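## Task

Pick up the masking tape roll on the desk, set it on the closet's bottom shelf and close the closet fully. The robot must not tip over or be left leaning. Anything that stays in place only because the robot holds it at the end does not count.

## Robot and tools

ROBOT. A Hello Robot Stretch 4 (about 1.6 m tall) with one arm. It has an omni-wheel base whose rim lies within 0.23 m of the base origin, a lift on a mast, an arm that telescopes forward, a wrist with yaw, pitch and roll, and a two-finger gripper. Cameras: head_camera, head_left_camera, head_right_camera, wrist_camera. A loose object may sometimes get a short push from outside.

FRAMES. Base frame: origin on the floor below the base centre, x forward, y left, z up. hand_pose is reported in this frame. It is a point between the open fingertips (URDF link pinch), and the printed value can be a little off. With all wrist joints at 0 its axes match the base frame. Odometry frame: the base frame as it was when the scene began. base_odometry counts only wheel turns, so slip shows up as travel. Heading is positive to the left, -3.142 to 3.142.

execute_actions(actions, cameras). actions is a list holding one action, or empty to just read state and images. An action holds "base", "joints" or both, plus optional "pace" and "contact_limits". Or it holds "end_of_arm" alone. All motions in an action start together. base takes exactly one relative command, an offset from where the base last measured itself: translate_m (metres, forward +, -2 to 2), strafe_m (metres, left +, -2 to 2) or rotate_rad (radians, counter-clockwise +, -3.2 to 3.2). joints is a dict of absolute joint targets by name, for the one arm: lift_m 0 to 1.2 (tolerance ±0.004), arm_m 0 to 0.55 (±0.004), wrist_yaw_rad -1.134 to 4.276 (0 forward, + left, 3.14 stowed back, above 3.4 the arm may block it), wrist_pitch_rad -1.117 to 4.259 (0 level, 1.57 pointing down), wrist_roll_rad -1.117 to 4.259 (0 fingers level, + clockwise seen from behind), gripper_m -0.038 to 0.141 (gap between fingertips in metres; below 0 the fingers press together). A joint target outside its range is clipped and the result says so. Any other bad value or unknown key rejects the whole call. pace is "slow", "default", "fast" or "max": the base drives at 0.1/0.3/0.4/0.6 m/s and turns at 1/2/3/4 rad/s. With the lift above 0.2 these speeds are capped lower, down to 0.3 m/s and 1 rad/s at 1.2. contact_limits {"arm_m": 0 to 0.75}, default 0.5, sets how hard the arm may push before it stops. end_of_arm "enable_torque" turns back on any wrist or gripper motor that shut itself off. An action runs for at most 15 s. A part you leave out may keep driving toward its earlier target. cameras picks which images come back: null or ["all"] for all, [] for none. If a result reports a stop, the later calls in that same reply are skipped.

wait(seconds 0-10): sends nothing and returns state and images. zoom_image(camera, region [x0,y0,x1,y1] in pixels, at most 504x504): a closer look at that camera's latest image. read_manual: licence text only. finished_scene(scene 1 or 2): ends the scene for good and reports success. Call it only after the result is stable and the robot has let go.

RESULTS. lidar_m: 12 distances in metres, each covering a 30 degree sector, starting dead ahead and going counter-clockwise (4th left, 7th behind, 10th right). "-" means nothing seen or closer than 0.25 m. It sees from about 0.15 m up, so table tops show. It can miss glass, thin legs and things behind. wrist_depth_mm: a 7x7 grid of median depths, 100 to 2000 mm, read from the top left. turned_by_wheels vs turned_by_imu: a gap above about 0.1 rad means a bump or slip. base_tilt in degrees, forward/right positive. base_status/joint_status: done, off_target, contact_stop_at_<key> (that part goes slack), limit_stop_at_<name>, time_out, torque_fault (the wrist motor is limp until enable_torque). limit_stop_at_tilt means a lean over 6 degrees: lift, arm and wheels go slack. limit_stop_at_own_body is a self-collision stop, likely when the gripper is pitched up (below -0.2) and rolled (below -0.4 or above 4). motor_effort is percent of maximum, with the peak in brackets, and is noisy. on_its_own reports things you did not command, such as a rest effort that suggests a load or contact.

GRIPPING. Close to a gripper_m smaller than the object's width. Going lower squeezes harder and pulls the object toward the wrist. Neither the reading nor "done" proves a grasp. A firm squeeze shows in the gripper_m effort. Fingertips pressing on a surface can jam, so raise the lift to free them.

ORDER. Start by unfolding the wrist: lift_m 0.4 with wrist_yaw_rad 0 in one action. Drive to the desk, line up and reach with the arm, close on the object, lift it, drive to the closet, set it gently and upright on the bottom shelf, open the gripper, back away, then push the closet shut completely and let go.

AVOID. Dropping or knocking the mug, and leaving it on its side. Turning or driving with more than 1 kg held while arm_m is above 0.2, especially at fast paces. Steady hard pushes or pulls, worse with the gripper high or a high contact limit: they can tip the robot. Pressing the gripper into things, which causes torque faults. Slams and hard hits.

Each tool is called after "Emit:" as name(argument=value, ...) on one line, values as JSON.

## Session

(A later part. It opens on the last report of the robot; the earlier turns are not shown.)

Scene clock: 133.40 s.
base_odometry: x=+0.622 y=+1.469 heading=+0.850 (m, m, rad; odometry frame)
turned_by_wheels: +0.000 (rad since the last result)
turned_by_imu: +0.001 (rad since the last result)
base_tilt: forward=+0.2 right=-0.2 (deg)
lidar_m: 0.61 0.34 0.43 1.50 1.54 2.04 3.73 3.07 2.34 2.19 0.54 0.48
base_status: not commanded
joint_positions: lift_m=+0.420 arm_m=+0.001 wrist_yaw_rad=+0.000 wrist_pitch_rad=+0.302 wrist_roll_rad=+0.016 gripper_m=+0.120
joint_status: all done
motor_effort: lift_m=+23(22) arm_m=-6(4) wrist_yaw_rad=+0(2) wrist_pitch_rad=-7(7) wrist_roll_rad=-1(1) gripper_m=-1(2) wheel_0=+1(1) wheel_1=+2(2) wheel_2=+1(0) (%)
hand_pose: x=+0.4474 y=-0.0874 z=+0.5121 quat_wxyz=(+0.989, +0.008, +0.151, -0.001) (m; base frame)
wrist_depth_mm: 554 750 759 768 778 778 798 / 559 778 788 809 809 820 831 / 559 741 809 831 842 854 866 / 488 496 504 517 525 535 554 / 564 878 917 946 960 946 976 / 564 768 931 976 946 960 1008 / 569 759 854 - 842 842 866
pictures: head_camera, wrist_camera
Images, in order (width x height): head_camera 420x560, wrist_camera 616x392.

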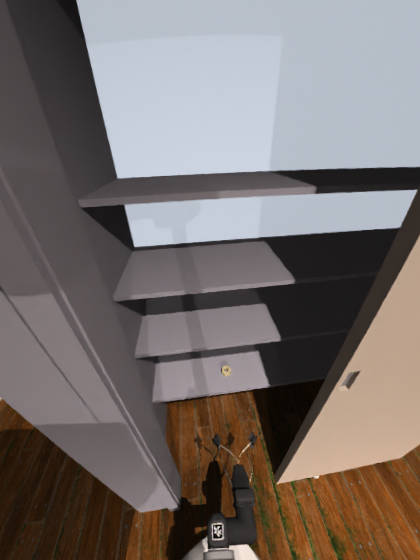

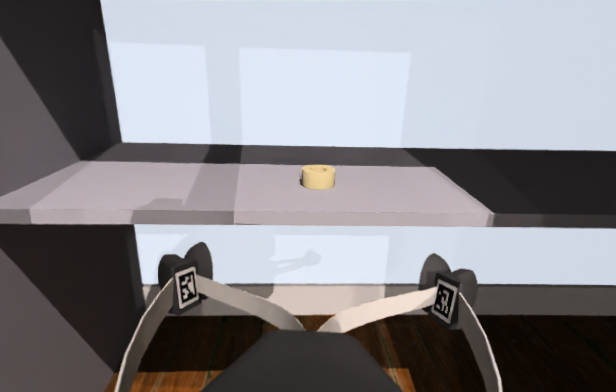

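Emit:
execute_actions(actions=[{"base":{"translate_m":-0.4},"joints":{"gripper_m":0,"wrist_pitch_rad":0}}], cameras=[])

Emit:
execute_actions(actions=[{"base":{"rotate_rad":-0.08},"joints":{"lift_m":0.83}}], cameras=[])

Emit:
execute_actions(actions=[{"base":{"strafe_m":-0.25}}], cameras=["wrist_camera"])

Scene clock: 136.30 s.
base_odometry: x=+0.358 y=+1.169 heading=+0.850 (m, m, rad; odometry frame)
turned_by_wheels: +0.000 (rad since the last result)
turned_by_imu: +0.001 (rad since the last result)
base_tilt: forward=+0.3 right=-0.2 (deg)
lidar_m: 0.72 0.68 1.60 1.47 1.49 1.96 3.30 2.60 2.39 2.20 1.12 0.81
base_status: done
joint_positions: lift_m=+0.420 arm_m=+0.001 wrist_yaw_rad=+0.000 wrist_pitch_rad=+0.003 wrist_roll_rad=+0.016 gripper_m=+0.000
joint_status: all done
motor_effort: lift_m=+23(22) arm_m=-6(7) wrist_yaw_rad=+0(1) wrist_pitch_rad=-8(10) wrist_roll_rad=-1(1) gripper_m=-5(3) wheel_0=-2(6) wheel_1=-3(6) wheel_2=+1(11) (%)
hand_pose: x=+0.4605 y=-0.0874 z=+0.5972 quat_wxyz=(+1.000, +0.008, +0.001, +0.000) (m; base frame)
wrist_depth_mm: 477 544 1205 1160 1138 559 535 / 480 549 1229 1229 1255 554 544 / 484 559 1229 1255 1255 549 544 / 484 564 1255 1281 1308 539 544 / 484 574 1098 976 1060 549 549 / 492 580 183 192 184 554 554 / 492 504 1229 - 1308 549 564
pictures: none
No camera images: the call's "cameras" was empty. Leave "cameras" out to get every camera's image.

Scene clock: 138.93 s.
base_odometry: x=+0.358 y=+1.169 heading=+0.770 (m, m, rad; odometry frame)
turned_by_wheels: -0.080 (rad since the last result)
turned_by_imu: -0.080 (rad since the last result)
base_tilt: forward=+0.3 right=-0.3 (deg)
lidar_m: 1.04 0.71 1.67 1.47 1.49 1.86 3.28 2.59 2.48 2.22 1.29 0.83
base_status: done
joint_positions: lift_m=+0.830 arm_m=+0.001 wrist_yaw_rad=+0.000 wrist_pitch_rad=+0.003 wrist_roll_rad=+0.016 gripper_m=+0.000
joint_status: all done
motor_effort: lift_m=+22(19) arm_m=-6(6) wrist_yaw_rad=+0(1) wrist_pitch_rad=-8(8) wrist_roll_rad=-1(1) gripper_m=-5(6) wheel_0=+1(5) wheel_1=+0(6) wheel_2=+2(7) (%)
hand_pose: x=+0.4605 y=-0.0875 z=+1.0072 quat_wxyz=(+1.000, +0.008, +0.001, +0.000) (m; base frame)
wrist_depth_mm: 452 878 917 976 960 559 585 / 455 1025 1205 1255 1255 569 591 / 459 946 1229 1255 1308 569 597 / 462 1042 1229 1308 1336 580 597 / 462 917 1098 1182 1042 585 597 / 469 1078 183 192 184 585 603 / 473 904 1205 - 1182 591 609
pictures: none
No camera images: the call's "cameras" was empty. Leave "cameras" out to get every camera's image.

Scene clock: 141.07 s.
base_odometry: x=+0.532 y=+0.989 heading=+0.770 (m, m, rad; odometry frame)
turned_by_wheels: +0.000 (rad since the last result)
turned_by_imu: +0.001 (rad since the last result)
base_tilt: forward=+0.2 right=-0.3 (deg)
lidar_m: 0.77 0.83 0.94 1.70 1.73 2.16 3.25 2.47 2.22 1.96 1.33 0.83
base_status: done
joint_positions: lift_m=+0.830 arm_m=+0.001 wrist_yaw_rad=+0.000 wrist_pitch_rad=+0.003 wrist_roll_rad=+0.016 gripper_m=+0.000
joint_status: not commanded
motor_effort: lift_m=+21(22) arm_m=-6(7) wrist_yaw_rad=+0(0) wrist_pitch_rad=-8(8) wrist_roll_rad=-1(1) gripper_m=-5(5) wheel_0=+1(9) wheel_1=+0(7) wheel_2=+0(2) (%)
hand_pose: x=+0.4605 y=-0.0874 z=+1.0073 quat_wxyz=(+1.000, +0.008, +0.001, +0.000) (m; base frame)
wrist_depth_mm: 946 946 976 574 580 603 627 / 1042 1229 1255 574 591 615 634 / 1008 1205 1255 574 591 615 634 / 1060 1255 1308 585 597 621 640 / 960 1042 1098 574 603 627 647 / 1078 1229 183 192 185 627 654 / 1060 1118 1205 - 615 634 661
pictures: wrist_camera
Images, in order (width x height): wrist_camera 616x392.

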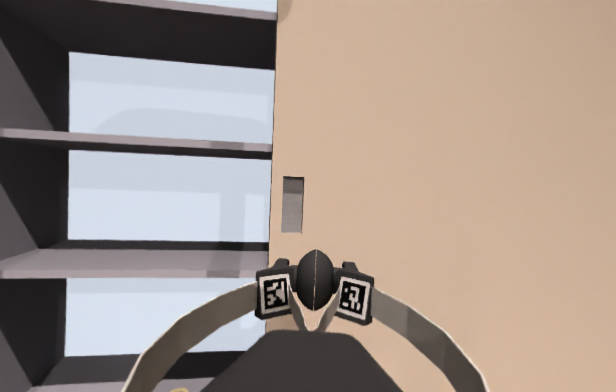

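Emit:
execute_actions(actions=[{"base":{"rotate_rad":0.12}}], cameras=[])

Emit:
execute_actions(actions=[{"base":{"strafe_m":-0.065}}], cameras=[])

Emit:
execute_actions(actions=[{"base":{"translate_m":0.22}}], cameras=["wrist_camera"])

Scene clock: 141.97 s.
base_odometry: x=+0.532 y=+0.989 heading=+0.890 (m, m, rad; odometry frame)
turned_by_wheels: +0.120 (rad since the last result)
turned_by_imu: +0.121 (rad since the last result)
base_tilt: forward=+0.3 right=-0.2 (deg)
lidar_m: 0.75 0.84 1.83 1.72 1.76 2.39 2.83 2.65 2.09 1.96 1.16 0.80
base_status: done
joint_positions: lift_m=+0.830 arm_m=+0.001 wrist_yaw_rad=+0.000 wrist_pitch_rad=+0.003 wrist_roll_rad=+0.016 gripper_m=+0.000
joint_status: not commanded
motor_effort: lift_m=+22(22) arm_m=-6(6) wrist_yaw_rad=-1(1) wrist_pitch_rad=-9(7) wrist_roll_rad=-1(1) gripper_m=-5(5) wheel_0=-2(7) wheel_1=-2(9) wheel_2=-1(8) (%)
hand_pose: x=+0.4605 y=-0.0874 z=+1.0073 quat_wxyz=(+1.000, +0.008, +0.001, +0.000) (m; base frame)
wrist_depth_mm: 820 960 1008 976 549 554 554 / 820 1255 1281 1255 559 554 559 / 820 1078 1281 1281 559 564 564 / 831 1255 1336 1281 564 564 569 / 842 1060 1078 564 569 569 569 / 854 1308 183 192 185 569 574 / 854 1078 1205 - 574 580 580
pictures: none
No camera images: the call's "cameras" was empty. Leave "cameras" out to get every camera's image.

Scene clock: 143.20 s.
base_odometry: x=+0.583 y=+0.948 heading=+0.890 (m, m, rad; odometry frame)
turned_by_wheels: +0.000 (rad since the last result)
turned_by_imu: +0.000 (rad since the last result)
base_tilt: forward=+0.4 right=-0.3 (deg)
lidar_m: 0.76 0.87 1.91 1.77 1.84 2.46 3.30 2.63 2.03 1.89 1.23 0.82
base_status: done
joint_positions: lift_m=+0.830 arm_m=+0.001 wrist_yaw_rad=+0.000 wrist_pitch_rad=+0.003 wrist_roll_rad=+0.016 gripper_m=+0.000
joint_status: not commanded
motor_effort: lift_m=+22(22) arm_m=-6(6) wrist_yaw_rad=+0(1) wrist_pitch_rad=-8(8) wrist_roll_rad=-1(1) gripper_m=-7(3) wheel_0=+1(9) wheel_1=+0(9) wheel_2=+0(0) (%)
hand_pose: x=+0.4605 y=-0.0874 z=+1.0073 quat_wxyz=(+1.000, +0.008, +0.001, +0.000) (m; base frame)
wrist_depth_mm: 866 960 1008 554 554 559 559 / 917 1281 1255 559 554 564 564 / 891 1182 1308 564 564 564 564 / 946 1308 1281 574 564 569 569 / 904 1078 1098 564 569 574 580 / 946 1308 183 192 184 574 574 / 960 1118 1229 - 580 574 585
pictures: none
No camera images: the call's "cameras" was empty. Leave "cameras" out to get every camera's image.

Scene clock: 145.37 s.
base_odometry: x=+0.721 y=+1.119 heading=+0.890 (m, m, rad; odometry frame)
turned_by_wheels: +0.000 (rad since the last result)
turned_by_imu: +0.000 (rad since the last result)
base_tilt: forward=+0.2 right=-0.2 (deg)
lidar_m: 0.55 0.69 0.73 1.80 1.86 2.46 3.52 2.84 1.98 1.89 0.83 0.59
base_status: done
joint_positions: lift_m=+0.830 arm_m=+0.001 wrist_yaw_rad=+0.000 wrist_pitch_rad=+0.003 wrist_roll_rad=+0.016 gripper_m=+0.000
joint_status: not commanded
motor_effort: lift_m=+22(22) arm_m=-6(6) wrist_yaw_rad=+0(0) wrist_pitch_rad=-8(8) wrist_roll_rad=-1(1) gripper_m=-7(6) wheel_0=+3(6) wheel_1=+0(5) wheel_2=-1(12) (%)
hand_pose: x=+0.4605 y=-0.0874 z=+1.0073 quat_wxyz=(+1.000, +0.008, +0.001, +0.000) (m; base frame)
wrist_depth_mm: 891 960 931 334 336 336 340 / 931 1042 1078 336 338 342 342 / 854 1060 1042 340 340 342 343 / 931 1060 1060 342 343 343 345 / 891 1042 1060 343 345 347 347 / 866 750 183 192 185 349 349 / 976 1078 1098 - 351 349 351
pictures: wrist_camera
Images, in order (width x height): wrist_camera 616x392.

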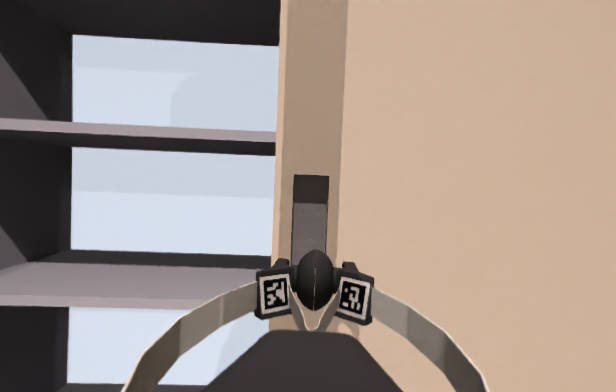

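Emit:
execute_actions(actions=[{"base":{"strafe_m":0.005},"joints":{"arm_m":0.2},"contact_limits":{"arm_m":0.2},"pace":"slow"}], cameras=["wrist_camera"])

Scene clock: 147.70 s.
base_odometry: x=+0.717 y=+1.122 heading=+0.889 (m, m, rad; odometry frame)
turned_by_wheels: +0.000 (rad since the last result)
turned_by_imu: +0.005 (rad since the last result)
base_tilt: forward=+0.2 right=-0.3 (deg)
lidar_m: 0.55 0.66 0.76 1.78 1.85 2.49 3.50 2.82 2.03 1.90 0.86 0.58
base_status: done
joint_positions: lift_m=+0.830 arm_m=+0.115 wrist_yaw_rad=-0.008 wrist_pitch_rad=+0.001 wrist_roll_rad=+0.016 gripper_m=+0.000
joint_status: arm_m contact_stop (moved +0.114 of +0.199)
on_its_own: arm_m is slack since a contact_stop (your +0.200 is given up); wrist_yaw_rad is at rest, and its effort (+22) is outside its rest range (-13 to +13)
motor_effort: lift_m=+21(22) arm_m=+0(18) wrist_yaw_rad=+22(33) wrist_pitch_rad=-2(8) wrist_roll_rad=-1(1) gripper_m=-3(6) wheel_0=+0(4) wheel_1=+1(4) wheel_2=-7(11) (%)
contact_limits: arm_m 0.2
hand_pose: x=+0.5736 y=-0.0897 z=+1.0079 quat_wxyz=(+1.000, +0.008, +0.000, -0.004) (m; base frame)
wrist_depth_mm: 891 931 946 226 227 228 230 / 946 931 946 228 228 229 230 / 820 723 904 229 230 231 232 / 946 960 946 242 231 233 233 / 904 960 946 231 233 234 236 / 603 615 182 191 185 236 237 / 946 976 976 - 236 236 238
pictures: wrist_camera
Images, in order (width x height): wrist_camera 616x392.

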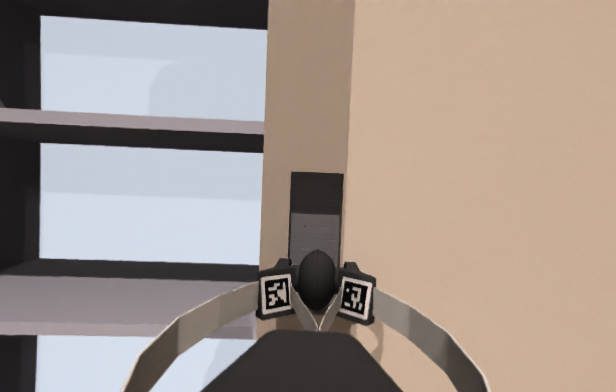

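Emit:
execute_actions(actions=[{"base":{"strafe_m":0.45},"pace":"slow"}], cameras=["wrist_camera"])

Scene clock: 153.40 s.
base_odometry: x=+0.368 y=+1.406 heading=+0.888 (m, m, rad; odometry frame)
turned_by_wheels: -0.001 (rad since the last result)
turned_by_imu: -0.001 (rad since the last result)
base_tilt: forward=+0.2 right=-0.3 (deg)
lidar_m: 0.51 0.52 1.40 1.33 1.40 1.90 3.54 2.88 2.49 2.34 0.82 0.57
base_status: done
joint_positions: lift_m=+0.830 arm_m=+0.100 wrist_yaw_rad=-0.014 wrist_pitch_rad=+0.002 wrist_roll_rad=+0.016 gripper_m=+0.000
joint_status: not commanded
on_its_own: arm_m is slack since a contact_stop (your +0.200 is given up); wrist_yaw_rad is at rest, and its effort (+40) is outside its rest range (-13 to +13)
motor_effort: lift_m=+21(21) arm_m=+0(0) wrist_yaw_rad=+40(49) wrist_pitch_rad=-6(8) wrist_roll_rad=-1(1) gripper_m=-5(5) wheel_0=-4(15) wheel_1=+3(7) wheel_2=-11(13) (%)
hand_pose: x=+0.5579 y=-0.0914 z=+1.0075 quat_wxyz=(+1.000, +0.008, +0.001, -0.007) (m; base frame)
wrist_depth_mm: 189 213 809 226 227 228 229 / 190 217 904 227 229 230 232 / 191 219 683 229 229 232 233 / 192 222 960 243 232 233 235 / 194 224 842 230 233 235 236 / 195 229 179 191 185 237 238 / 196 210 788 - 236 237 239
pictures: wrist_camera
Images, in order (width x height): wrist_camera 616x392.

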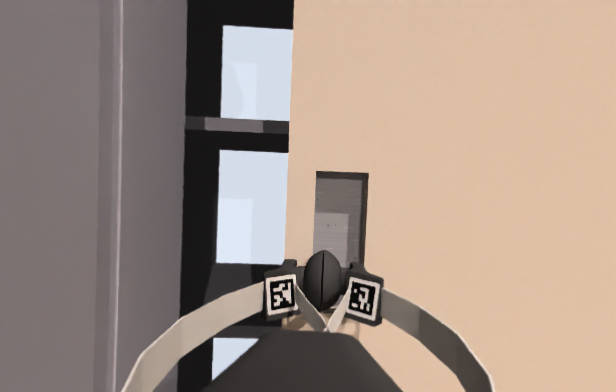

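Emit:
execute_actions(actions=[{"base":{"strafe_m":0.085},"pace":"slow"}], cameras=["wrist_camera"])

Scene clock: 155.43 s.
base_odometry: x=+0.302 y=+1.459 heading=+0.888 (m, m, rad; odometry frame)
turned_by_wheels: -0.001 (rad since the last result)
turned_by_imu: +0.000 (rad since the last result)
base_tilt: forward=+0.2 right=-0.3 (deg)
lidar_m: 0.49 1.27 1.33 1.25 1.30 1.74 3.55 2.89 2.58 2.46 0.83 0.57
base_status: done
joint_positions: lift_m=+0.830 arm_m=+0.096 wrist_yaw_rad=-0.012 wrist_pitch_rad=+0.002 wrist_roll_rad=+0.016 gripper_m=+0.000
joint_status: not commanded
on_its_own: arm_m is slack since a contact_stop (your +0.200 is given up); wrist_yaw_rad is at rest, and its effort (+34) is outside its rest range (-13 to +13)
motor_effort: lift_m=+21(21) arm_m=+0(0) wrist_yaw_rad=+34(51) wrist_pitch_rad=-6(7) wrist_roll_rad=-1(1) gripper_m=-4(8) wheel_0=-4(12) wheel_1=+3(6) wheel_2=-11(10) (%)
hand_pose: x=+0.5547 y=-0.0908 z=+1.0075 quat_wxyz=(+1.000, +0.008, +0.001, -0.006) (m; base frame)
wrist_depth_mm: 202 204 192 224 227 229 230 / 204 206 193 227 229 230 231 / 206 206 195 229 229 232 233 / 207 208 196 242 232 234 235 / 208 210 196 230 234 234 237 / 209 211 181 191 185 236 238 / 211 211 199 - 236 237 240
pictures: wrist_camera
Images, in order (width x height): wrist_camera 616x392.

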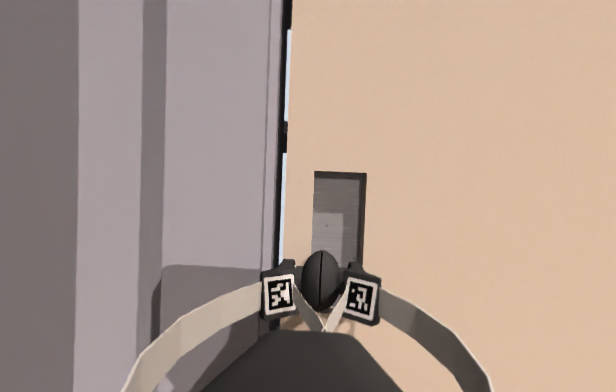

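Emit:
execute_actions(actions=[{"base":{"strafe_m":0.025},"pace":"slow"}], cameras=["wrist_camera"])

Scene clock: 156.67 s.
base_odometry: x=+0.283 y=+1.475 heading=+0.885 (m, m, rad; odometry frame)
turned_by_wheels: -0.002 (rad since the last result)
turned_by_imu: -0.002 (rad since the last result)
base_tilt: forward=+0.3 right=-0.3 (deg)
lidar_m: 0.48 1.27 1.30 1.23 1.28 1.70 3.54 2.91 2.59 2.47 0.78 0.55
base_status: done
joint_positions: lift_m=+0.830 arm_m=+0.096 wrist_yaw_rad=-0.022 wrist_pitch_rad=+0.003 wrist_roll_rad=+0.016 gripper_m=+0.000
joint_status: not commanded
on_its_own: arm_m is slack since a contact_stop (your +0.200 is given up); wrist_yaw_rad is at rest, and its effort (+63) is outside its rest range (-13 to +13)
motor_effort: lift_m=+21(21) arm_m=+0(0) wrist_yaw_rad=+63(63) wrist_pitch_rad=-9(9) wrist_roll_rad=-1(1) gripper_m=-10(10) wheel_0=-19(19) wheel_1=-1(7) wheel_2=-8(9) (%)
hand_pose: x=+0.5538 y=-0.0938 z=+1.0072 quat_wxyz=(+1.000, +0.008, +0.002, -0.011) (m; base frame)
wrist_depth_mm: 199 202 191 224 227 229 233 / 200 203 192 226 229 231 235 / 202 204 193 227 230 234 236 / 203 206 195 228 233 236 237 / 204 208 196 211 234 237 240 / 206 208 196 189 185 239 241 / 207 209 142 - 237 238 243
pictures: wrist_camera
Images, in order (width x height): wrist_camera 616x392.

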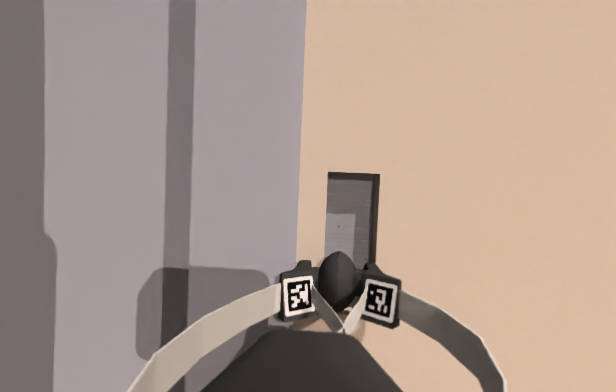

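Shut. Release.

Emit:
execute_actions(actions=[{"base":{"strafe_m":-0.02},"joints":{"arm_m":0.0},"pace":"slow"}], cameras=["head_camera"])

Emit:
finished_scene(scene=2)

Scene clock: 158.93 s.
base_odometry: x=+0.298 y=+1.462 heading=+0.885 (m, m, rad; odometry frame)
turned_by_wheels: +0.000 (rad since the last result)
turned_by_imu: +0.000 (rad since the last result)
base_tilt: forward=+0.2 right=-0.4 (deg)
lidar_m: 0.50 1.28 1.33 1.23 1.29 1.71 3.54 2.85 2.61 2.45 0.82 0.56
base_status: done
joint_positions: lift_m=+0.830 arm_m=+0.001 wrist_yaw_rad=+0.000 wrist_pitch_rad=+0.003 wrist_roll_rad=+0.016 gripper_m=+0.000
joint_status: all done
motor_effort: lift_m=+21(21) arm_m=-6(8) wrist_yaw_rad=+2(63) wrist_pitch_rad=-8(9) wrist_roll_rad=-1(1) gripper_m=-5(9) wheel_0=+1(18) wheel_1=-3(11) wheel_2=-4(7) (%)
hand_pose: x=+0.4605 y=-0.0875 z=+1.0073 quat_wxyz=(+1.000, +0.008, +0.001, +0.000) (m; base frame)
wrist_depth_mm: 296 296 297 315 317 317 320 / 300 298 297 317 320 319 322 / 300 300 301 319 322 324 324 / 303 303 303 322 324 325 325 / 303 304 304 291 325 327 329 / 306 306 184 192 184 329 332 / 307 307 309 - 330 332 332
pictures: head_camera
Images, in order (width x height): head_camera 420x560.

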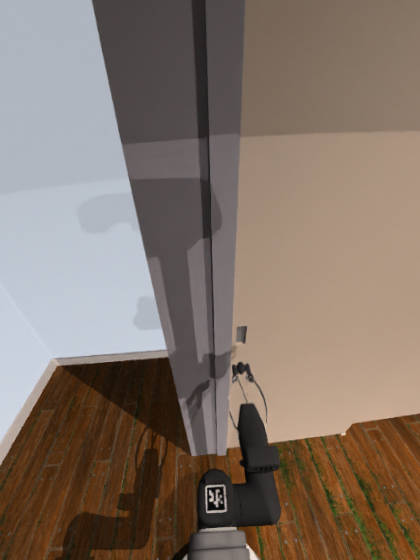

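The scene is finished: the task was done.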